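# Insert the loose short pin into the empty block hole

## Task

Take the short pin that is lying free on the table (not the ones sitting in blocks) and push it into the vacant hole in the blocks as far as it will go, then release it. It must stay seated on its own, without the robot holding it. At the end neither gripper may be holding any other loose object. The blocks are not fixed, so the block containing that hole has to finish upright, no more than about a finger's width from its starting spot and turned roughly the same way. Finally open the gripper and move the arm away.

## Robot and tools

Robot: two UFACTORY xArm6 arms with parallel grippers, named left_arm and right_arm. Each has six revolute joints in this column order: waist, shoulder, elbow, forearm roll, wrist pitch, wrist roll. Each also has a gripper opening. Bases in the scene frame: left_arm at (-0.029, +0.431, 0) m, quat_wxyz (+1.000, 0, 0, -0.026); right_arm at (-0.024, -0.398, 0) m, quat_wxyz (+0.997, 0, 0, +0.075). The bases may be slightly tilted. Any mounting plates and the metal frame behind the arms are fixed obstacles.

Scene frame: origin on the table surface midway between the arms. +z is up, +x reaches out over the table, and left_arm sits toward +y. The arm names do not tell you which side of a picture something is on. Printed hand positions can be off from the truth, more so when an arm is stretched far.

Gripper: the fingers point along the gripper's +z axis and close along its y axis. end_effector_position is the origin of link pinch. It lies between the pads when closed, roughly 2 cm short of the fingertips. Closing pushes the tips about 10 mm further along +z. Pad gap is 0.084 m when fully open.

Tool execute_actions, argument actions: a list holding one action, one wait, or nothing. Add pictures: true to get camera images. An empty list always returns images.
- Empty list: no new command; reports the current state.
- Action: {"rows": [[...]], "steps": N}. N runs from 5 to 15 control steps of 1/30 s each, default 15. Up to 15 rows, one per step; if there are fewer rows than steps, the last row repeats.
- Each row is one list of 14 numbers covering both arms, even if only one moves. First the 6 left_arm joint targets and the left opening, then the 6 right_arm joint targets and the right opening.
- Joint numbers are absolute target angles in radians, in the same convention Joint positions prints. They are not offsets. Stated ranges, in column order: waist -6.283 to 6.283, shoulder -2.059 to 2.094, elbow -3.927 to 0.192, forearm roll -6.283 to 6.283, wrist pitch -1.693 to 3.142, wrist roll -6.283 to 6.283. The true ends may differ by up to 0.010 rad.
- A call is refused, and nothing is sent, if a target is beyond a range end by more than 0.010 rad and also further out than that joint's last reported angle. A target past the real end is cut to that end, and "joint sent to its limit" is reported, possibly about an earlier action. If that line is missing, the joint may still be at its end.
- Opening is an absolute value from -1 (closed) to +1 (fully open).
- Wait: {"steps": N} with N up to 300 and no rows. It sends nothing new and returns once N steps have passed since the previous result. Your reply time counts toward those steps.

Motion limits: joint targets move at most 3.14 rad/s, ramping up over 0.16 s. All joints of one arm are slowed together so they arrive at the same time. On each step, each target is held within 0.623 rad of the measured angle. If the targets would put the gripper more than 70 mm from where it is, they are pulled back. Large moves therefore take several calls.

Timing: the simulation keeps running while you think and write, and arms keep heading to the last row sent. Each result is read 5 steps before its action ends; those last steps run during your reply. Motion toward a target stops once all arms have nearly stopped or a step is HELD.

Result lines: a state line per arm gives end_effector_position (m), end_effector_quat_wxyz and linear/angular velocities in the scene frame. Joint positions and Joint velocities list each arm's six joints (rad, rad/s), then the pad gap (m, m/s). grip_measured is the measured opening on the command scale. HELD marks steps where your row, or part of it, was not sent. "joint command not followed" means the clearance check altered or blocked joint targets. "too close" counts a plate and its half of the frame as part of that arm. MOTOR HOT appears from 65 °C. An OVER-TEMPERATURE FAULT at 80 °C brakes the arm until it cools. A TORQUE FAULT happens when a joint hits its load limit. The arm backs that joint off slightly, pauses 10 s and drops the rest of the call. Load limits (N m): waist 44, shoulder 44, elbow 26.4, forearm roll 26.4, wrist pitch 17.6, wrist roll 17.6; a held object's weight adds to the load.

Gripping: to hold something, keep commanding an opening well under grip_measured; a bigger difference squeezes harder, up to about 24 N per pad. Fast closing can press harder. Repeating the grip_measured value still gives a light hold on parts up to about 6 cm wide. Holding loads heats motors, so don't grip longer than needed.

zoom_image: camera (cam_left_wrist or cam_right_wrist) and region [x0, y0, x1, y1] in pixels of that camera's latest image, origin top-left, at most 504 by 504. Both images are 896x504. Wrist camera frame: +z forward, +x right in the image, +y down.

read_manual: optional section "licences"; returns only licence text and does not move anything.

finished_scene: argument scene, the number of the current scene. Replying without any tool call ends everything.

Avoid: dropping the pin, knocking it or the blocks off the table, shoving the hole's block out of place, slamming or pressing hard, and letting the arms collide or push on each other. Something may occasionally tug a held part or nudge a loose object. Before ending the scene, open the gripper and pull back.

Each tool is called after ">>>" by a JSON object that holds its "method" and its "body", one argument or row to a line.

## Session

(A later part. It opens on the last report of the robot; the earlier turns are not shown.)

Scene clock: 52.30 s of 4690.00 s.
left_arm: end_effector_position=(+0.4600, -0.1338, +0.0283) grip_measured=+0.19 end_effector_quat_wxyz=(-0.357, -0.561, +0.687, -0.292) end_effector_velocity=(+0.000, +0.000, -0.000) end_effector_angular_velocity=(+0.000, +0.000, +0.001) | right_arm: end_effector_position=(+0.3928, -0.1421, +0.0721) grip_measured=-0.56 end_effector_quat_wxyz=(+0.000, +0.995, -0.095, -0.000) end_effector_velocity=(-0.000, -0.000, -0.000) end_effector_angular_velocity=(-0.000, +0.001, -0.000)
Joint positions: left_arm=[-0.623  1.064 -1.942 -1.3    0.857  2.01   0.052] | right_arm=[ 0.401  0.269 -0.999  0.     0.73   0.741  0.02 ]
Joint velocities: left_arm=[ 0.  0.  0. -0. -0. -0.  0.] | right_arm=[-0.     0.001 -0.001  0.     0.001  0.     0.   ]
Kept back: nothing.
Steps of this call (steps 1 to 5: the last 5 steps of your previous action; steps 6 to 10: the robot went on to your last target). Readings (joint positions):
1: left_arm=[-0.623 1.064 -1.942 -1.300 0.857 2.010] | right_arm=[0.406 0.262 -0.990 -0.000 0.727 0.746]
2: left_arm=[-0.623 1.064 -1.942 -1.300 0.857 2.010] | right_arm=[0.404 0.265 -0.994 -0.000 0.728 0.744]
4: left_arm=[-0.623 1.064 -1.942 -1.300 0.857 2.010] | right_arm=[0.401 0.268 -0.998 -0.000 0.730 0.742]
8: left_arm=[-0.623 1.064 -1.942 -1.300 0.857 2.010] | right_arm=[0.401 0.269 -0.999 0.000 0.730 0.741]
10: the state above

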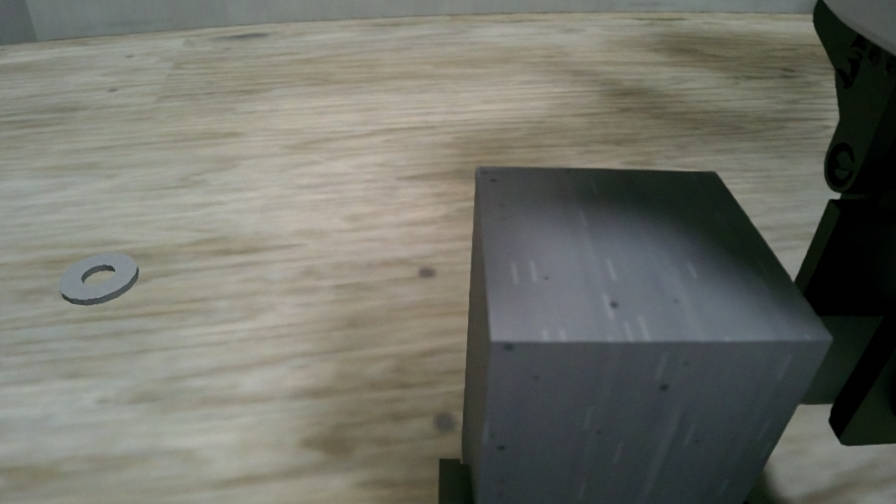

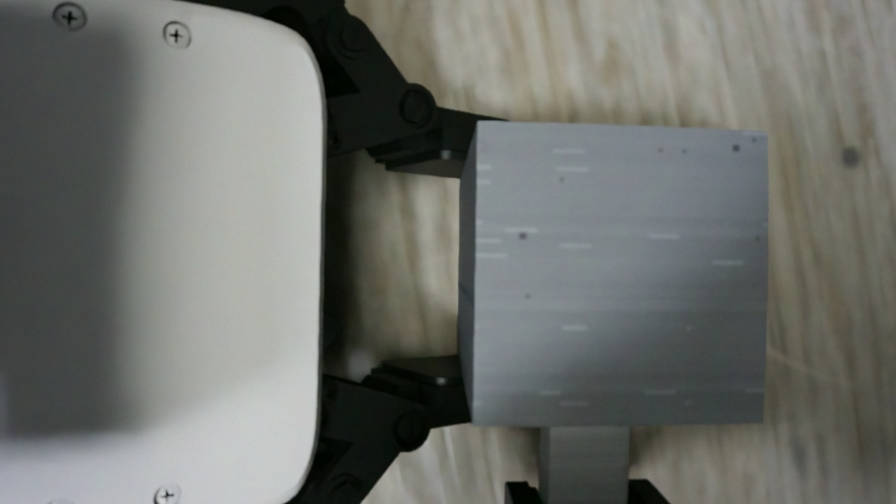

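>>> {"method": "execute_actions", "body": {
  "actions": [
    {"rows": [
[-0.6226,1.0642,-1.9421,-1.2997,0.857,2.0102,-0.3, 0.3998,0.2714,-1.0027,0,0.7312,0.7398,-1],
[-0.6226,1.0642,-1.9421,-1.2997,0.857,2.0102,-0.3, 0.3985,0.2735,-1.0057,0,0.7322,0.7385,-1],
[-0.6226,1.0642,-1.9421,-1.2997,0.857,2.0102,-0.3, 0.3971,0.2757,-1.0088,0,0.7331,0.7371,-1],
[-0.6226,1.0642,-1.9421,-1.2997,0.857,2.0102,-0.3, 0.3957,0.2778,-1.0118,0,0.7340,0.7357,-1],
[-0.6226,1.0642,-1.9421,-1.2997,0.857,2.0102,-0.3, 0.3944,0.2799,-1.0149,0,0.7350,0.7344,-1],
[-0.6226,1.0642,-1.9421,-1.2997,0.857,2.0102,-0.3, 0.3930,0.2820,-1.0179,0,0.7359,0.7330,-1]
], "steps": 14}
  ],
  "pictures": true
}}

Scene clock: 52.90 s of 4690.00 s.
left_arm: end_effector_position=(+0.4624, -0.1327, +0.0284) grip_measured=+0.19 end_effector_quat_wxyz=(-0.356, -0.563, +0.686, -0.294) end_effector_velocity=(+0.002, +0.001, +0.000) end_effector_angular_velocity=(-0.000, -0.001, +0.003) | right_arm: end_effector_position=(+0.3969, -0.1419, +0.0717) grip_measured=-0.56 end_effector_quat_wxyz=(+0.000, +0.996, -0.093, -0.001) end_effector_velocity=(+0.004, -0.001, -0.001) end_effector_angular_velocity=(-0.002, +0.004, +0.005)
Joint positions: left_arm=[-0.621  1.065 -1.944 -1.301  0.853  2.009  0.052] | right_arm=[ 0.397  0.281 -1.016  0.001  0.737  0.733  0.02 ]
Joint velocities: left_arm=[ 0.002  0.001 -0.002 -0.    -0.001  0.    -0.   ] | right_arm=[-0.005  0.014 -0.017  0.     0.008 -0.01   0.   ]
Steps of this call (steps 1 to 9: the robot went on to your last target; steps 10 to 18: the first 9 steps of this action). Readings (joint positions):
10: left_arm=[-0.623 1.064 -1.942 -1.300 0.857 2.010] | right_arm=[0.401 0.269 -1.000 0.000 0.730 0.741]
11: left_arm=[-0.623 1.064 -1.942 -1.300 0.857 2.010] | right_arm=[0.401 0.270 -1.001 0.000 0.731 0.740]
13: left_arm=[-0.622 1.064 -1.942 -1.300 0.856 2.010] | right_arm=[0.400 0.273 -1.005 0.000 0.733 0.738]
17: left_arm=[-0.621 1.065 -1.943 -1.301 0.853 2.009] | right_arm=[0.397 0.280 -1.015 0.001 0.737 0.734]
18: the state above

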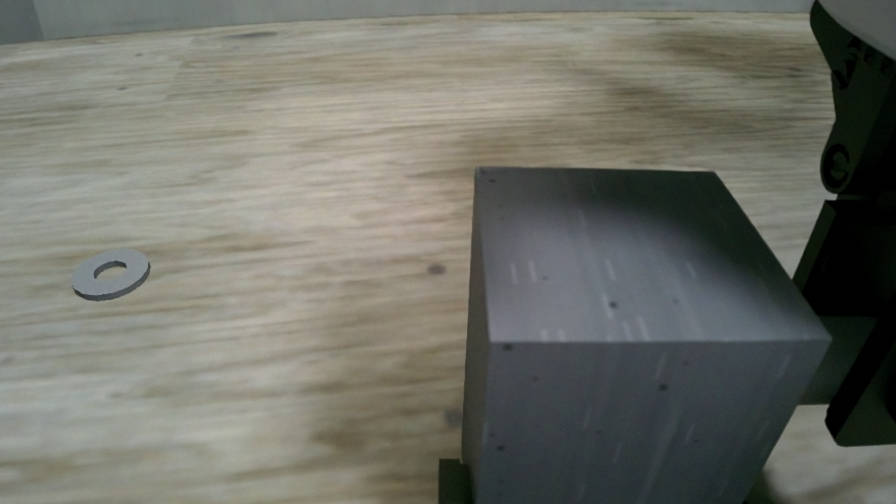

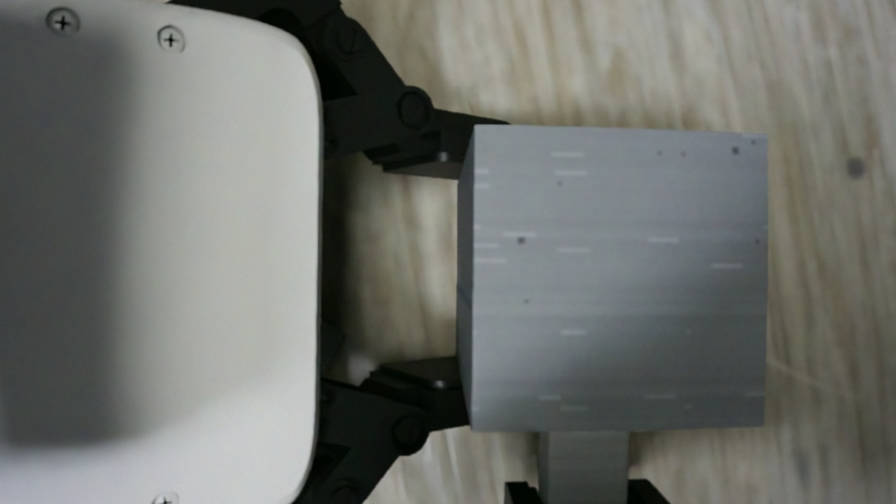

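>>> {"method": "execute_actions", "body": {
  "actions": [
    {"rows": [
[-0.6226,1.0642,-1.9421,-1.2997,0.857,2.0102,-0.3, 0.3944,0.2799,-1.0149,0,0.7350,0.7344,-1],
[-0.6226,1.0642,-1.9421,-1.2997,0.857,2.0102,-0.3, 0.3957,0.2778,-1.0118,0,0.7340,0.7357,-1],
[-0.6226,1.0642,-1.9421,-1.2997,0.857,2.0102,-0.3, 0.3971,0.2757,-1.0088,0,0.7331,0.7371,-1],
[-0.6226,1.0642,-1.9421,-1.2997,0.857,2.0102,-0.3, 0.3985,0.2735,-1.0057,0,0.7322,0.7385,-1],
[-0.6226,1.0642,-1.9421,-1.2997,0.857,2.0102,-0.3, 0.3985,0.2735,-1.0057,0,0.7322,0.7385,-1],
[-0.6226,1.0642,-1.9421,-1.2997,0.857,2.0102,-0.3, 0.3985,0.2735,-1.0057,0,0.7322,0.7385,-1],
[-0.6226,1.0642,-1.9421,-1.2997,0.857,2.0102,-0.3, 0.3985,0.2735,-1.0057,0,0.7322,0.7385,-1],
[-0.6226,1.0642,-1.9421,-1.2997,0.857,2.0102,-0.3, 0.3985,0.2735,-1.0057,0,0.7322,0.7385,-1],
[-0.6226,1.0642,-1.9421,-1.2997,0.857,2.0102,-0.3, 0.3985,0.2735,-1.0057,0,0.7322,0.7385,-0.6],
[-0.6226,1.0642,-1.9421,-1.2997,0.857,2.0102,-0.3, 0.3985,0.2735,-1.0057,0,0.7322,0.7385,-0.5],
[-0.6226,1.0642,-1.9421,-1.2997,0.857,2.0102,-0.3, 0.3985,0.2735,-1.0057,0,0.7322,0.7385,-0.4],
[-0.6226,1.0642,-1.9421,-1.2997,0.857,2.0102,-0.3, 0.3985,0.2735,-1.0057,0,0.7322,0.7385,-0.3]
], "steps": 15}
  ]
}}

>>> {"method": "execute_actions", "body": {
  "actions": [
    {"steps": 10}
  ],
  "pictures": true
}}

Scene clock: 53.70 s of 4690.00 s.
left_arm: end_effector_position=(+0.4602, -0.1336, +0.0284) grip_measured=+0.19 end_effector_quat_wxyz=(-0.357, -0.561, +0.687, -0.292) end_effector_velocity=(-0.001, +0.000, -0.001) end_effector_angular_velocity=(-0.002, +0.007, -0.002) | right_arm: end_effector_position=(+0.3955, -0.1431, +0.0721) grip_measured=-0.56 end_effector_quat_wxyz=(+0.000, +0.995, -0.096, +0.000) end_effector_velocity=(-0.001, +0.001, +0.000) end_effector_angular_velocity=(+0.001, +0.000, -0.000)
Joint positions: left_arm=[-0.623  1.064 -1.942 -1.299  0.856  2.01   0.052] | right_arm=[ 0.397  0.274 -1.006 -0.001  0.732  0.739  0.02 ]
Joint velocities: left_arm=[ 0.002  0.003 -0.001 -0.001  0.007 -0.001  0.   ] | right_arm=[ 0.003 -0.002  0.001  0.002 -0.     0.002  0.008]
Steps of this call (steps 1 to 5: the last 5 steps of your previous action; steps 6 to 14: the robot went on to your last target; steps 15 to 24: the first 10 steps of this action). Readings (joint positions):
15: left_arm=[-0.621 1.064 -1.943 -1.300 0.853 2.010] | right_arm=[0.394 0.282 -1.016 0.000 0.737 0.733]
16: left_arm=[-0.621 1.064 -1.943 -1.300 0.853 2.010] | right_arm=[0.395 0.281 -1.016 0.000 0.736 0.734]
18: left_arm=[-0.622 1.064 -1.942 -1.300 0.853 2.010] | right_arm=[0.395 0.278 -1.012 -0.000 0.734 0.736]
22: left_arm=[-0.623 1.064 -1.942 -1.299 0.856 2.011] | right_arm=[0.397 0.274 -1.006 -0.001 0.732 0.738]
24: the state above

Scene clock: 54.03 s of 4690.00 s.
left_arm: end_effector_position=(+0.4573, -0.1352, +0.0282) grip_measured=+0.19 end_effector_quat_wxyz=(-0.359, -0.559, +0.688, -0.291) end_effector_velocity=(+0.009, +0.003, -0.000) end_effector_angular_velocity=(+0.002, -0.010, +0.023) | right_arm: end_effector_position=(+0.3959, -0.1430, +0.0724) grip_measured=-0.32 end_effector_quat_wxyz=(-0.000, +0.995, -0.096, +0.001) end_effector_velocity=(-0.008, +0.003, -0.004) end_effector_angular_velocity=(-0.006, +0.016, +0.011)
Joint positions: left_arm=[-0.625  1.064 -1.941 -1.299  0.861  2.011  0.052] | right_arm=[ 0.397  0.274 -1.006 -0.001  0.731  0.739  0.03 ]
Joint velocities: left_arm=[ 0.006  0.005 -0.008 -0.004 -0.019 -0.002 -0.   ] | right_arm=[ 0.012  0.003  0.007  0.004  0.008 -0.002 -0.   ]
Kept back: nothing.
Steps of this call (steps 1 to 5: the last 5 steps of your previous action; steps 6 to 10: the robot went on to your last target). Readings (joint positions):
1: left_arm=[-0.623 1.064 -1.941 -1.299 0.858 2.011] | right_arm=[0.396 0.274 -1.007 -0.001 0.730 0.739]
2: left_arm=[-0.624 1.063 -1.940 -1.299 0.861 2.011] | right_arm=[0.394 0.274 -1.008 -0.002 0.729 0.739]
4: left_arm=[-0.626 1.063 -1.940 -1.298 0.862 2.011] | right_arm=[0.393 0.273 -1.010 -0.002 0.729 0.739]
8: left_arm=[-0.626 1.063 -1.940 -1.299 0.862 2.011] | right_arm=[0.396 0.273 -1.007 -0.001 0.731 0.739]
10: the state above

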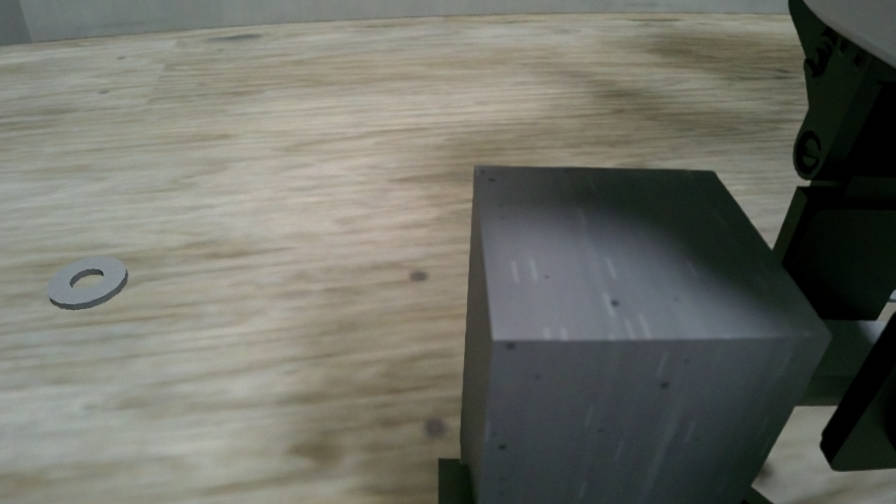

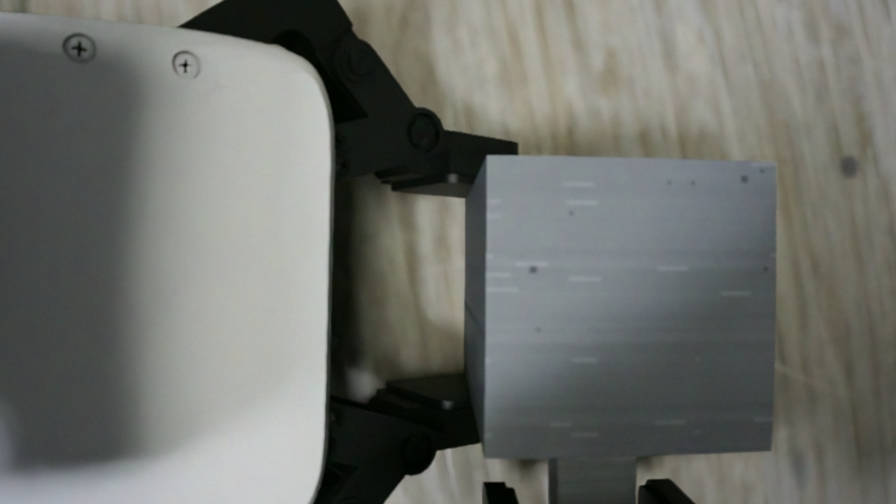

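>>> {"method": "execute_actions", "body": {
  "actions": [
    {"rows": [
[-0.6226,1.0642,-1.9421,-1.2997,0.857,2.0102,-0.3, 0.3985,0.2651,-1.0081,0,0.7430,0.7385,-0.3],
[-0.6226,1.0642,-1.9421,-1.2997,0.857,2.0102,-0.3, 0.3985,0.2546,-1.0111,0,0.7565,0.7385,-0.3],
[-0.6226,1.0642,-1.9421,-1.2997,0.857,2.0102,-0.3, 0.3985,0.2441,-1.0141,0,0.7700,0.7385,-0.3],
[-0.6226,1.0642,-1.9421,-1.2997,0.857,2.0102,-0.3, 0.3985,0.2336,-1.0171,0,0.7835,0.7385,-0.3],
[-0.6226,1.0642,-1.9421,-1.2997,0.857,2.0102,-0.3, 0.3985,0.2231,-1.0201,0,0.7970,0.7385,-0.3],
[-0.6226,1.0642,-1.9421,-1.2997,0.857,2.0102,-0.3, 0.3985,0.2126,-1.0231,0,0.8105,0.7385,-0.3],
[-0.6226,1.0642,-1.9421,-1.2997,0.857,2.0102,-0.3, 0.3985,0.2050,-1.0255,0,0.8205,0.7385,-0.3],
[-0.6226,1.0642,-1.9421,-1.2997,0.857,2.0102,-0.3, 0.415,0.187,-0.998,0,0.811,0.755,-0.3],
[-0.6226,1.0642,-1.9421,-1.2997,0.857,2.0102,-0.3, 0.433,0.168,-0.969,0,0.801,0.773,-0.3],
[-0.6226,1.0642,-1.9421,-1.2997,0.857,2.0102,-0.3, 0.451,0.148,-0.940,0,0.792,0.791,-0.3],
[-0.6226,1.0642,-1.9421,-1.2997,0.857,2.0102,-0.3, 0.470,0.128,-0.910,0,0.782,0.810,-0.3],
[-0.6226,1.0642,-1.9421,-1.2997,0.857,2.0102,-0.3, 0.489,0.108,-0.881,0,0.773,0.829,-0.3],
[-0.6226,1.0642,-1.9421,-1.2997,0.857,2.0102,-0.3, 0.5074,0.0891,-0.8516,0,0.7625,0.8474,-1]
], "steps": 15}
  ]
}}

>>> {"method": "execute_actions", "body": {
  "actions": [
    {"steps": 15}
  ],
  "pictures": true
}}

Scene clock: 55.03 s of 4690.00 s.
left_arm: end_effector_position=(+0.4600, -0.1337, +0.0282) grip_measured=+0.19 end_effector_quat_wxyz=(-0.357, -0.561, +0.687, -0.292) end_effector_velocity=(-0.000, -0.000, -0.000) end_effector_angular_velocity=(+0.000, -0.000, -0.000) | right_arm: end_effector_position=(+0.3884, -0.1397, +0.1068) grip_measured=-0.32 end_effector_quat_wxyz=(-0.002, +0.995, -0.096, +0.003) end_effector_velocity=(-0.198, +0.068, +0.021) end_effector_angular_velocity=(+0.010, -0.011, -0.006)
Joint positions: left_arm=[-0.623  1.064 -1.942 -1.3    0.857  2.01   0.052] | right_arm=[ 0.41   0.191 -1.006 -0.     0.807  0.753  0.03 ]
Joint velocities: left_arm=[-0.     0.001 -0.    -0.    -0.     0.    -0.   ] | right_arm=[ 0.335 -0.443  0.533 -0.    -0.104  0.342 -0.   ]
Steps of this call (steps 1 to 15: the robot went on to your last target; steps 16 to 20: nothing new was sent; steps 21 to 30: the first 10 steps of this action). Readings (joint positions):
21: left_arm=[-0.623 1.064 -1.942 -1.300 0.857 2.010] | right_arm=[0.398 0.273 -1.006 -0.000 0.733 0.738]
22: left_arm=[-0.623 1.064 -1.942 -1.300 0.857 2.010] | right_arm=[0.398 0.271 -1.006 0.000 0.737 0.738]
24: left_arm=[-0.623 1.064 -1.942 -1.300 0.857 2.010] | right_arm=[0.398 0.258 -1.009 0.000 0.755 0.739]
28: left_arm=[-0.623 1.064 -1.942 -1.300 0.857 2.010] | right_arm=[0.399 0.216 -1.022 -0.000 0.803 0.739]
30: the state above

Scene clock: 55.53 s of 4690.00 s.
left_arm: end_effector_position=(+0.4600, -0.1337, +0.0283) grip_measured=+0.19 end_effector_quat_wxyz=(-0.357, -0.561, +0.687, -0.292) end_effector_velocity=(+0.001, +0.000, +0.001) end_effector_angular_velocity=(-0.001, -0.001, +0.001) | right_arm: end_effector_position=(+0.3303, -0.1253, +0.1000) grip_measured=-1.00 end_effector_quat_wxyz=(-0.000, +0.995, -0.095, +0.000) end_effector_velocity=(-0.002, -0.000, -0.002) end_effector_angular_velocity=(-0.003, +0.004, +0.002)
Joint positions: left_arm=[-0.623  1.064 -1.942 -1.3    0.857  2.01   0.052] | right_arm=[ 0.507  0.09  -0.852 -0.     0.762  0.847  0.   ]
Joint velocities: left_arm=[ 0.001 -0.    -0.001 -0.    -0.     0.001 -0.   ] | right_arm=[ 0.003 -0.     0.004  0.     0.     0.001  0.   ]
Kept back: nothing.
Steps of this call (steps 1 to 5: the last 5 steps of your previous action; steps 6 to 15: the robot went on to your last target). Readings (joint positions):
1: left_arm=[-0.623 1.064 -1.942 -1.300 0.857 2.010] | right_arm=[0.424 0.175 -0.984 -0.000 0.802 0.766]
2: left_arm=[-0.623 1.064 -1.942 -1.300 0.857 2.010] | right_arm=[0.440 0.159 -0.958 -0.000 0.795 0.781]
4: left_arm=[-0.623 1.064 -1.942 -1.300 0.857 2.010] | right_arm=[0.476 0.123 -0.901 0.000 0.779 0.816]
8: left_arm=[-0.623 1.064 -1.942 -1.300 0.857 2.010] | right_arm=[0.508 0.091 -0.853 0.000 0.764 0.845]
15: the state above

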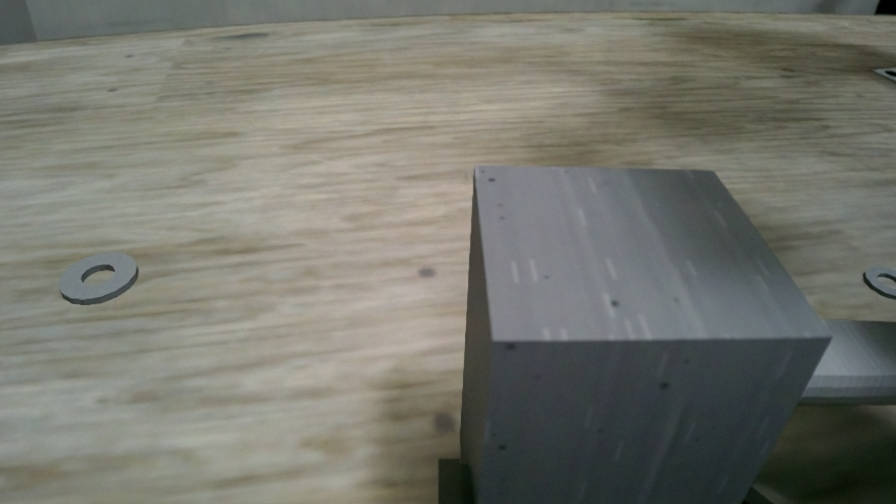

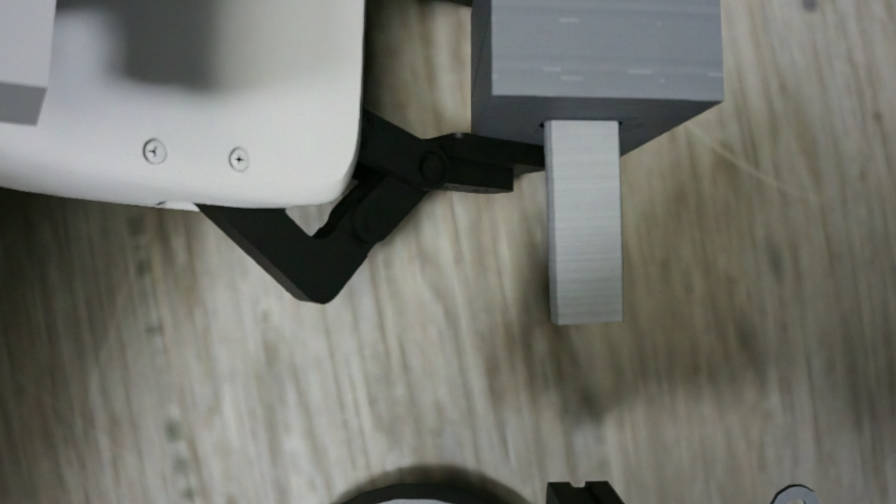

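>>> {"method": "execute_actions", "body": {
  "actions": [
    {"rows": [
[-0.6226,1.0642,-1.9421,-1.2997,0.857,2.0102,-0.3, 0.5000,0.1050,-0.8500,0,0.7450,0.8400,-1],
[-0.6226,1.0642,-1.9421,-1.2997,0.857,2.0102,-0.3, 0.4940,0.1220,-0.8500,0,0.7280,0.8340,-1],
[-0.6226,1.0642,-1.9421,-1.2997,0.857,2.0102,-0.3, 0.4880,0.1390,-0.8520,0,0.7130,0.8280,-1],
[-0.6226,1.0642,-1.9421,-1.2997,0.857,2.0102,-0.3, 0.4820,0.1550,-0.8560,0,0.7010,0.8220,-1],
[-0.6226,1.0642,-1.9421,-1.2997,0.857,2.0102,-0.3, 0.4760,0.1680,-0.8600,0,0.6920,0.8160,-1],
[-0.6226,1.0642,-1.9421,-1.2997,0.857,2.0102,-0.3, 0.4700,0.1790,-0.8650,0,0.6860,0.8100,-1],
[-0.6226,1.0642,-1.9421,-1.2997,0.857,2.0102,-0.3, 0.4650,0.1870,-0.8710,0,0.6840,0.8050,-1],
[-0.6226,1.0642,-1.9421,-1.2997,0.857,2.0102,-0.3, 0.4604,0.1924,-0.8760,0,0.6836,0.8004,-1]
], "steps": 15}
  ]
}}

>>> {"method": "execute_actions", "body": {
  "actions": [
    {"steps": 8}
  ],
  "pictures": true
}}

Scene clock: 56.63 s of 4690.00 s.
left_arm: end_effector_position=(+0.4600, -0.1338, +0.0283) grip_measured=+0.19 end_effector_quat_wxyz=(-0.357, -0.561, +0.687, -0.292) end_effector_velocity=(+0.000, +0.001, -0.002) end_effector_angular_velocity=(+0.002, +0.003, +0.001) | right_arm: end_effector_position=(+0.3498, -0.1356, +0.0675) grip_measured=-1.00 end_effector_quat_wxyz=(+0.001, +0.995, -0.096, -0.002) end_effector_velocity=(+0.051, -0.010, -0.012) end_effector_angular_velocity=(+0.021, -0.033, -0.007)
Joint positions: left_arm=[-0.623  1.064 -1.942 -1.3    0.857  2.01   0.052] | right_arm=[ 0.463  0.189 -0.871  0.     0.686  0.804  0.   ]
Joint velocities: left_arm=[ 0.001  0.002  0.001 -0.     0.    -0.    -0.   ] | right_arm=[-0.082  0.106 -0.093 -0.003 -0.051 -0.072  0.   ]
Steps of this call (steps 1 to 15: the robot went on to your last target; steps 16 to 23: nothing new was sent; steps 24 to 33: the first 10 steps of this action). Readings (joint positions):
24: left_arm=[-0.623 1.064 -1.942 -1.300 0.857 2.010] | right_arm=[0.507 0.090 -0.852 -0.000 0.762 0.847]
25: left_arm=[-0.623 1.064 -1.942 -1.300 0.857 2.010] | right_arm=[0.505 0.094 -0.852 -0.000 0.755 0.844]
27: left_arm=[-0.623 1.064 -1.942 -1.300 0.857 2.010] | right_arm=[0.496 0.116 -0.853 -0.000 0.732 0.836]
31: left_arm=[-0.623 1.064 -1.942 -1.300 0.857 2.010] | right_arm=[0.472 0.175 -0.862 0.000 0.692 0.812]
33: the state above

Scene clock: 56.90 s of 4690.00 s.
left_arm: end_effector_position=(+0.4600, -0.1338, +0.0283) grip_measured=+0.19 end_effector_quat_wxyz=(-0.357, -0.561, +0.687, -0.292) end_effector_velocity=(+0.001, +0.000, -0.000) end_effector_angular_velocity=(-0.000, -0.000, +0.001) | right_arm: end_effector_position=(+0.3524, -0.1349, +0.0683) grip_measured=-1.00 end_effector_quat_wxyz=(-0.000, +0.996, -0.095, +0.000) end_effector_velocity=(-0.002, -0.002, -0.003) end_effector_angular_velocity=(-0.005, +0.005, +0.001)
Joint positions: left_arm=[-0.623  1.064 -1.942 -1.3    0.857  2.01   0.052] | right_arm=[ 0.461  0.192 -0.876 -0.     0.684  0.8    0.   ]
Joint velocities: left_arm=[ 0.001  0.001 -0.001  0.     0.    -0.     0.   ] | right_arm=[-0.001  0.003  0.003 -0.002  0.001 -0.     0.   ]
Kept back: nothing.
Steps of this call (steps 1 to 5: the last 5 steps of your previous action; steps 6 to 8: the robot went on to your last target). Readings (joint positions):
1: left_arm=[-0.623 1.064 -1.942 -1.300 0.857 2.010] | right_arm=[0.461 0.191 -0.874 0.000 0.685 0.802]
2: left_arm=[-0.623 1.064 -1.942 -1.300 0.857 2.010] | right_arm=[0.460 0.192 -0.875 0.000 0.684 0.801]
4: left_arm=[-0.623 1.064 -1.942 -1.300 0.857 2.010] | right_arm=[0.461 0.192 -0.876 -0.000 0.684 0.801]
8: the state above

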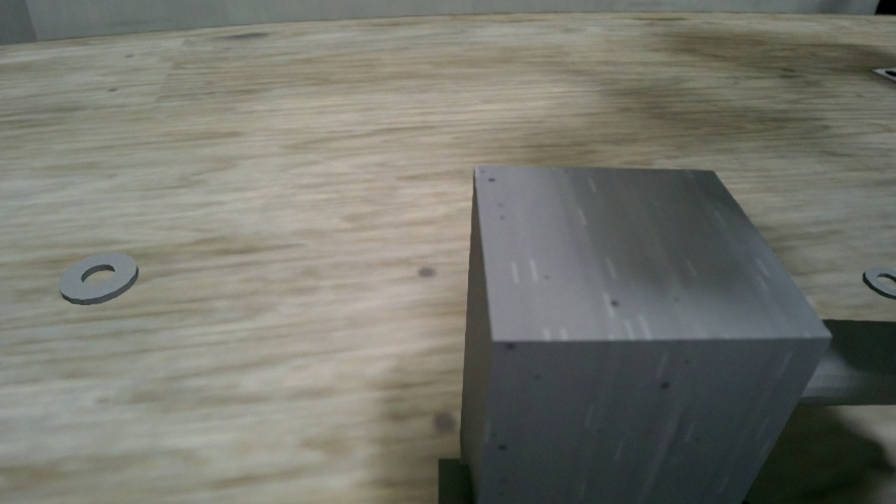

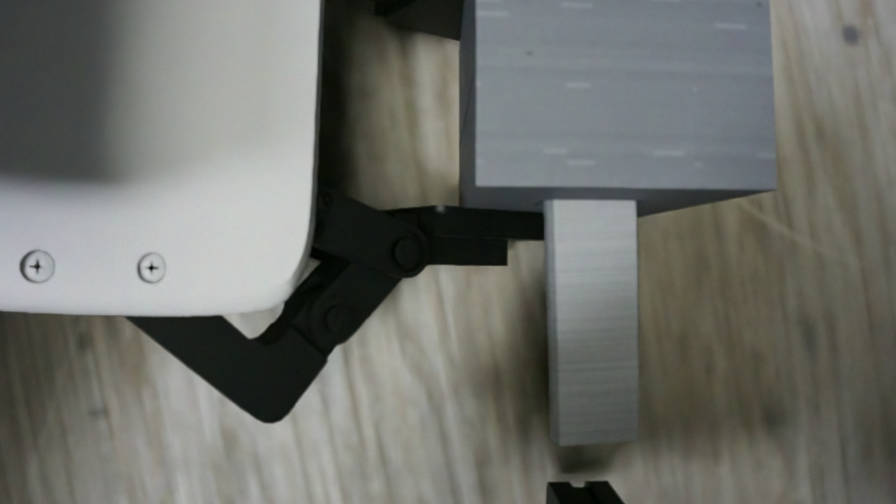

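>>> {"method": "execute_actions", "body": {
  "actions": [
    {"rows": [
[-0.6226,1.0642,-1.9421,-1.2997,0.857,2.0102,-0.3, 0.4572,0.1962,-0.8814,0,0.6852,0.7972,-1],
[-0.6226,1.0642,-1.9421,-1.2997,0.857,2.0102,-0.3, 0.4540,0.2000,-0.8868,0,0.6868,0.7940,-1],
[-0.6226,1.0642,-1.9421,-1.2997,0.857,2.0102,-0.3, 0.4508,0.2038,-0.8922,0,0.6884,0.7908,-1],
[-0.6226,1.0642,-1.9421,-1.2997,0.857,2.0102,-0.3, 0.4476,0.2076,-0.8976,0,0.6900,0.7876,-1],
[-0.6226,1.0642,-1.9421,-1.2997,0.857,2.0102,-0.3, 0.4444,0.2114,-0.9030,0,0.6916,0.7844,-1],
[-0.6226,1.0642,-1.9421,-1.2997,0.857,2.0102,-0.3, 0.4428,0.2133,-0.9057,0,0.6924,0.7828,-1],
[-0.6226,1.0642,-1.9421,-1.2997,0.857,2.0102,-0.3, 0.4412,0.2152,-0.9084,0,0.6932,0.7812,-1],
[-0.6226,1.0642,-1.9421,-1.2997,0.857,2.0102,-0.3, 0.4397,0.2172,-0.9112,0,0.6940,0.7797,-1],
[-0.6226,1.0642,-1.9421,-1.2997,0.857,2.0102,-0.3, 0.4382,0.2192,-0.9140,0,0.6948,0.7782,-1]
], "steps": 15}
  ]
}}

>>> {"method": "execute_actions", "body": {
  "actions": [
    {"steps": 6}
  ],
  "pictures": true
}}

Scene clock: 57.67 s of 4690.00 s.
left_arm: end_effector_position=(+0.4605, -0.1336, +0.0283) grip_measured=+0.19 end_effector_quat_wxyz=(-0.357, -0.562, +0.687, -0.292) end_effector_velocity=(+0.015, +0.009, -0.000) end_effector_angular_velocity=(+0.003, -0.009, +0.033) | right_arm: end_effector_position=(+0.3644, -0.1381, +0.0679) grip_measured=-1.00 end_effector_quat_wxyz=(+0.000, +0.995, -0.095, -0.000) end_effector_velocity=(+0.013, -0.006, -0.008) end_effector_angular_velocity=(-0.013, +0.024, +0.007)
Joint positions: left_arm=[-0.622  1.064 -1.942 -1.3    0.856  2.01   0.052] | right_arm=[ 0.44   0.217 -0.91   0.     0.694  0.78   0.   ]
Joint velocities: left_arm=[ 0.016  0.003 -0.005 -0.003 -0.019 -0.003  0.   ] | right_arm=[-0.027  0.054 -0.053  0.004  0.027 -0.037  0.   ]
Steps of this call (steps 1 to 13: the robot went on to your last target; steps 14 to 23: the first 10 steps of this action). Readings (joint positions):
14: left_arm=[-0.623 1.064 -1.942 -1.300 0.857 2.010] | right_arm=[0.460 0.193 -0.876 0.000 0.684 0.800]
15: left_arm=[-0.623 1.064 -1.942 -1.300 0.857 2.010] | right_arm=[0.459 0.194 -0.878 0.000 0.684 0.799]
17: left_arm=[-0.623 1.064 -1.942 -1.300 0.857 2.010] | right_arm=[0.455 0.200 -0.886 -0.000 0.687 0.794]
21: left_arm=[-0.623 1.064 -1.942 -1.300 0.857 2.010] | right_arm=[0.443 0.213 -0.905 -0.000 0.692 0.784]
23: the state above

Scene clock: 57.87 s of 4690.00 s.
left_arm: end_effector_position=(+0.4611, -0.1331, +0.0283) grip_measured=+0.19 end_effector_quat_wxyz=(-0.357, -0.562, +0.687, -0.293) end_effector_velocity=(+0.001, -0.000, +0.002) end_effector_angular_velocity=(-0.002, -0.002, -0.000) | right_arm: end_effector_position=(+0.3652, -0.1383, +0.0676) grip_measured=-1.00 end_effector_quat_wxyz=(+0.001, +0.996, -0.095, -0.001) end_effector_velocity=(+0.000, +0.000, -0.000) end_effector_angular_velocity=(+0.000, -0.000, +0.002)
Joint positions: left_arm=[-0.621  1.064 -1.942 -1.3    0.856  2.01   0.052] | right_arm=[ 0.439  0.219 -0.913  0.     0.696  0.778  0.   ]
Joint velocities: left_arm=[ 0.001 -0.001 -0.001  0.001  0.001  0.001 -0.   ] | right_arm=[-0.     0.001 -0.001  0.     0.    -0.002  0.   ]
Kept back: nothing.
Steps of this call (steps 1 to 5: the last 5 steps of your previous action; step 6: the robot went on to your last target). Readings (joint positions):
1: left_arm=[-0.622 1.064 -1.942 -1.300 0.856 2.010] | right_arm=[0.440 0.218 -0.911 0.000 0.695 0.779]
2: left_arm=[-0.621 1.064 -1.942 -1.300 0.855 2.010] | right_arm=[0.439 0.219 -0.912 0.000 0.695 0.779]
4: left_arm=[-0.621 1.064 -1.942 -1.300 0.855 2.010] | right_arm=[0.439 0.219 -0.913 0.000 0.695 0.778]
6: the state above

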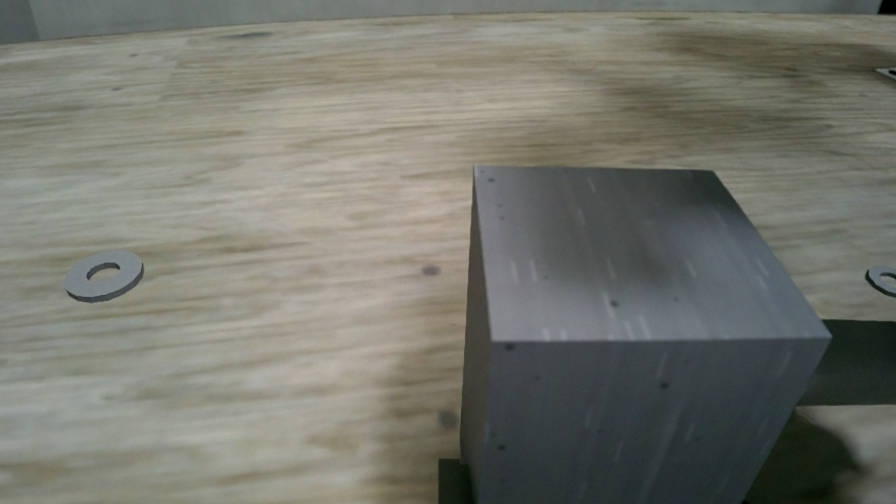

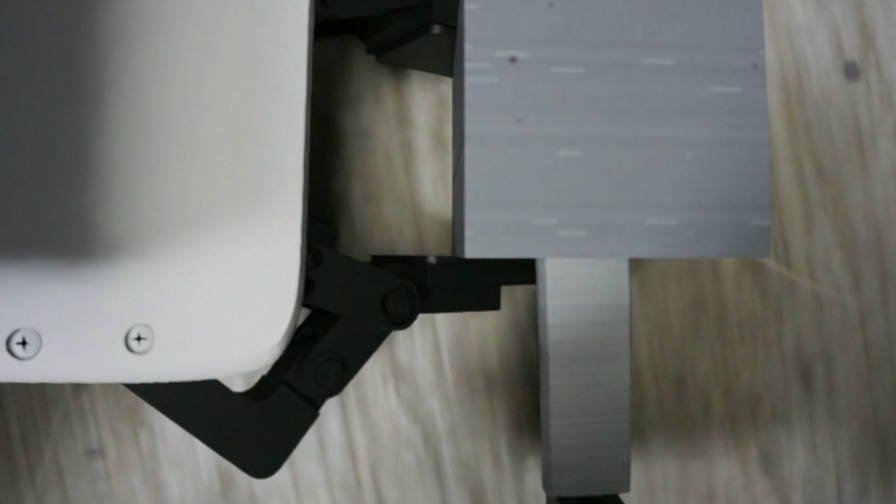

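>>> {"method": "execute_actions", "body": {
  "actions": [
    {"rows": [
[-0.6226,1.0642,-1.9421,-1.2997,0.857,2.0102,-0.3, 0.4390,0.2182,-0.9126,0,0.6944,0.7790,-1],
[-0.6226,1.0642,-1.9421,-1.2997,0.857,2.0102,-0.3, 0.4397,0.2172,-0.9112,0,0.6940,0.7797,-1],
[-0.6226,1.0642,-1.9421,-1.2997,0.857,2.0102,-0.3, 0.4405,0.2162,-0.9098,0,0.6936,0.7805,-1],
[-0.6226,1.0642,-1.9421,-1.2997,0.857,2.0102,-0.3, 0.4412,0.2152,-0.9084,0,0.6932,0.7812,-1],
[-0.6226,1.0642,-1.9421,-1.2997,0.857,2.0102,-0.3, 0.4420,0.2142,-0.9070,0,0.6928,0.7820,-1],
[-0.6226,1.0642,-1.9421,-1.2997,0.857,2.0102,-0.3, 0.4428,0.2133,-0.9057,0,0.6924,0.7828,-1],
[-0.6226,1.0642,-1.9421,-1.2997,0.857,2.0102,-0.3, 0.4444,0.2114,-0.9030,0,0.6916,0.7844,-1],
[-0.6226,1.0642,-1.9421,-1.2997,0.857,2.0102,-0.3, 0.4476,0.2076,-0.8976,0,0.6900,0.7876,-1],
[-0.6226,1.0642,-1.9421,-1.2997,0.857,2.0102,0.15, 0.4508,0.2038,-0.8922,0,0.6884,0.7908,-1],
[-0.6226,1.0642,-1.9421,-1.2997,0.857,2.0102,0.2, 0.4540,0.2000,-0.8868,0,0.6868,0.7940,-1],
[-0.6226,1.0642,-1.9421,-1.2997,0.857,2.0102,0.25, 0.4604,0.1924,-0.8760,0,0.6836,0.8004,-1],
[-0.6226,1.0642,-1.9421,-1.2997,0.857,2.0102,0.35, 0.4700,0.1790,-0.8650,0,0.6860,0.8100,-1],
[-0.6226,1.0642,-1.9421,-1.2997,0.857,2.0102,0.5, 0.4820,0.1550,-0.8560,0,0.7010,0.8220,-1],
[-0.6226,1.0642,-1.9421,-1.2997,0.857,2.0102,0.7, 0.4940,0.1220,-0.8500,0,0.7280,0.8340,-1],
[-0.6226,1.0642,-1.9421,-1.2997,0.857,2.0102,0.8, 0.5074,0.0891,-0.8516,0,0.7625,0.8474,-1]
], "steps": 15}
  ]
}}

>>> {"method": "execute_actions", "body": {
  "actions": [
    {"rows": [
[-0.6226,1.0642,-1.9421,-1.2997,0.857,2.0102,0.8, 0.5074,0.0891,-0.8516,0,0.7625,0.8474,-1],
[-0.6109,1.0411,-1.9181,-1.2949,0.8654,2.0146,0.8, 0.5074,0.06,-0.86,0,0.80,0.8474,-1],
[-0.5992,1.0180,-1.8941,-1.2902,0.8738,2.0189,0.8, 0.5074,0.03,-0.87,0,0.84,0.8474,-1],
[-0.5876,0.9949,-1.8701,-1.2854,0.8822,2.0233,0.8, 0.5074,0.0,-0.88,0,0.88,0.8474,-1],
[-0.5759,0.9718,-1.8460,-1.2807,0.8906,2.0277,0.8, 0.5074,-0.03,-0.89,0,0.92,0.8474,-1],
[-0.5642,0.9487,-1.8220,-1.2759,0.8990,2.0321,0.8, 0.5074,-0.06,-0.90,0,0.96,0.8474,-1],
[-0.5525,0.9256,-1.7980,-1.2711,0.9074,2.0364,0.8, 0.5074,-0.09,-0.91,0,1.00,0.8474,-1],
[-0.535,0.891,-1.762,-1.264,0.92,2.043,0.8, 0.5074,-0.12,-0.92,0,1.04,0.8474,-1],
[-0.505,0.83,-1.721,-1.264,0.92,2.043,0.8, 0.5074,-0.12,-0.92,0,1.04,0.8474,-1],
[-0.475,0.75,-1.667,-1.264,0.92,2.043,0.8, 0.5074,-0.12,-0.92,0,1.04,0.8474,-1],
[-0.45,0.65,-1.600,-1.264,0.92,2.043,0.8, 0.5074,-0.12,-0.92,0,1.04,0.8474,-1],
[-0.45,0.55,-1.534,-1.264,0.92,2.043,0.8, 0.5074,-0.12,-0.92,0,1.04,0.8474,-1]
], "steps": 15}
  ]
}}

>>> {"method": "execute_actions", "body": {
  "actions": [
    {"steps": 20}
  ],
  "pictures": true
}}

Scene clock: 58.93 s of 4690.00 s.
left_arm: end_effector_position=(+0.4586, -0.1345, +0.0283) grip_measured=+0.19 end_effector_quat_wxyz=(-0.358, -0.560, +0.688, -0.291) end_effector_velocity=(-0.013, -0.008, +0.000) end_effector_angular_velocity=(-0.004, +0.009, -0.029) | right_arm: end_effector_position=(+0.3620, -0.1368, +0.0692) grip_measured=-1.00 end_effector_quat_wxyz=(-0.001, +0.995, -0.096, +0.002) end_effector_velocity=(-0.041, +0.014, +0.007) end_effector_angular_velocity=(+0.014, -0.020, -0.006)
Joint positions: left_arm=[-0.624  1.064 -1.941 -1.299  0.859  2.011  0.052] | right_arm=[ 0.446  0.207 -0.9   -0.001  0.688  0.788  0.   ]
Joint velocities: left_arm=[-0.014 -0.     0.002  0.001  0.017  0.002  0.   ] | right_arm=[ 0.074 -0.103  0.125  0.    -0.047  0.08   0.   ]
Steps of this call (steps 1 to 15: the robot went on to your last target; steps 16 to 22: nothing new was sent; steps 23 to 32: the first 10 steps of this action). Readings (joint positions):
23: left_arm=[-0.622 1.064 -1.942 -1.300 0.856 2.010] | right_arm=[0.439 0.219 -0.913 0.000 0.695 0.778]
24: left_arm=[-0.622 1.064 -1.942 -1.300 0.856 2.010] | right_arm=[0.439 0.219 -0.913 0.000 0.695 0.779]
26: left_arm=[-0.622 1.064 -1.942 -1.300 0.857 2.010] | right_arm=[0.439 0.217 -0.912 -0.000 0.694 0.780]
30: left_arm=[-0.623 1.064 -1.942 -1.299 0.858 2.010] | right_arm=[0.442 0.213 -0.906 -0.000 0.691 0.783]
32: the state above

Scene clock: 59.43 s of 4690.00 s.
left_arm: end_effector_position=(+0.4735, -0.0852, +0.0688) grip_measured=+0.80 end_effector_quat_wxyz=(-0.356, -0.562, +0.686, -0.295) end_effector_velocity=(+0.099, +0.290, +0.273) end_effector_angular_velocity=(-0.043, -0.057, +0.214) | right_arm: end_effector_position=(+0.3210, -0.1324, +0.1842) grip_measured=-1.00 end_effector_quat_wxyz=(-0.002, +0.995, -0.095, +0.002) end_effector_velocity=(-0.042, -0.032, +0.350) end_effector_angular_velocity=(+0.081, -0.105, -0.001)
Joint positions: left_arm=[-0.543  0.907 -1.783 -1.27   0.91   2.038  0.077] | right_arm=[ 0.507 -0.088 -0.911 -0.     0.994  0.847  0.   ]
Joint velocities: left_arm=[ 0.465 -0.971  0.913  0.102  0.182  0.09  -0.   ] | right_arm=[ 0.001 -0.703 -0.266  0.     0.836  0.002  0.   ]
Steps of this call (steps 1 to 5: the last 5 steps of your previous action; steps 6 to 15: the first 10 steps of this action). Readings (joint positions):
6: left_arm=[-0.624 1.063 -1.942 -1.300 0.859 2.010] | right_arm=[0.487 0.139 -0.854 -0.000 0.721 0.828]
7: left_arm=[-0.624 1.063 -1.942 -1.300 0.859 2.010] | right_arm=[0.496 0.115 -0.853 -0.000 0.740 0.836]
9: left_arm=[-0.615 1.046 -1.919 -1.295 0.867 2.014] | right_arm=[0.506 0.072 -0.860 -0.000 0.787 0.844]
13: left_arm=[-0.571 0.962 -1.836 -1.279 0.894 2.029] | right_arm=[0.507 -0.033 -0.892 -0.000 0.924 0.847]
15: the state above

Scene clock: 60.10 s of 4690.00 s.
left_arm: end_effector_position=(+0.4906, -0.0226, +0.1987) grip_measured=+0.80 end_effector_quat_wxyz=(-0.328, -0.565, +0.670, -0.353) end_effector_velocity=(+0.008, -0.001, +0.024) end_effector_angular_velocity=(-0.020, -0.037, +0.005) | right_arm: end_effector_position=(+0.3160, -0.1359, +0.1977) grip_measured=-1.00 end_effector_quat_wxyz=(+0.000, +0.995, -0.095, -0.000) end_effector_velocity=(+0.000, +0.000, +0.001) end_effector_angular_velocity=(+0.001, -0.001, +0.001)
Joint positions: left_arm=[-0.451  0.552 -1.534 -1.264  0.92   2.043  0.077] | right_arm=[ 0.507 -0.12  -0.92   0.     1.04   0.847  0.   ]
Joint velocities: left_arm=[ 0.003 -0.024 -0.017 -0.001 -0.002  0.001 -0.   ] | right_arm=[ 0.    -0.001 -0.001  0.     0.    -0.001  0.   ]
Kept back: nothing.
Steps of this call (steps 1 to 5: the last 5 steps of your previous action; steps 6 to 20: the robot went on to your last target). Readings (joint positions):
1: left_arm=[-0.527 0.872 -1.752 -1.267 0.914 2.040] | right_arm=[0.507 -0.108 -0.919 -0.000 1.016 0.847]
2: left_arm=[-0.511 0.833 -1.722 -1.266 0.916 2.041] | right_arm=[0.507 -0.117 -0.924 -0.000 1.027 0.847]
4: left_arm=[-0.487 0.747 -1.668 -1.266 0.916 2.041] | right_arm=[0.507 -0.121 -0.922 -0.000 1.036 0.847]
8: left_arm=[-0.458 0.582 -1.565 -1.265 0.919 2.043] | right_arm=[0.507 -0.118 -0.917 0.000 1.040 0.847]
20: the state above

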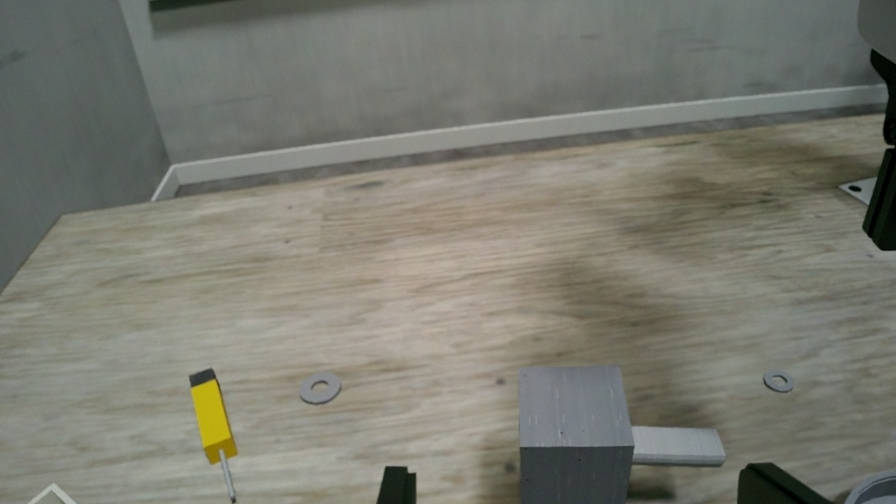

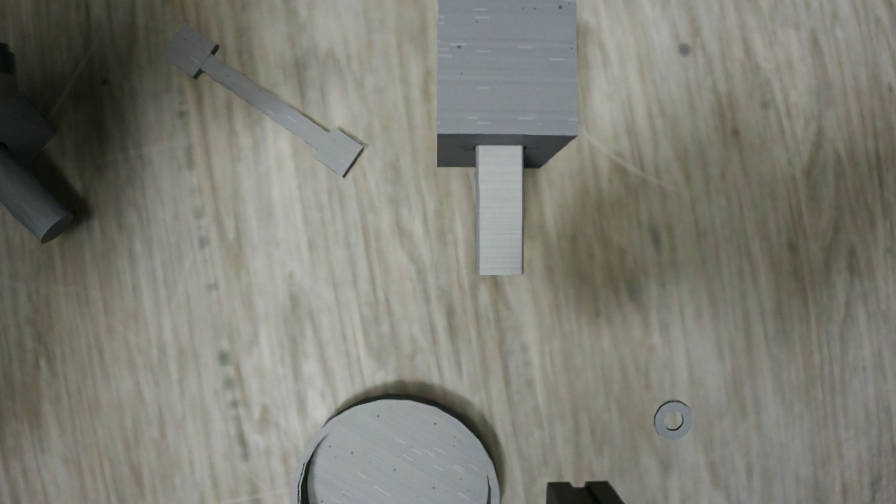

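The pin is seated, block is standing in place, and both arms are clear.

>>> {"method": "finished_scene", "body": {
  "scene": 1
}}

The scene is finished: the task was done.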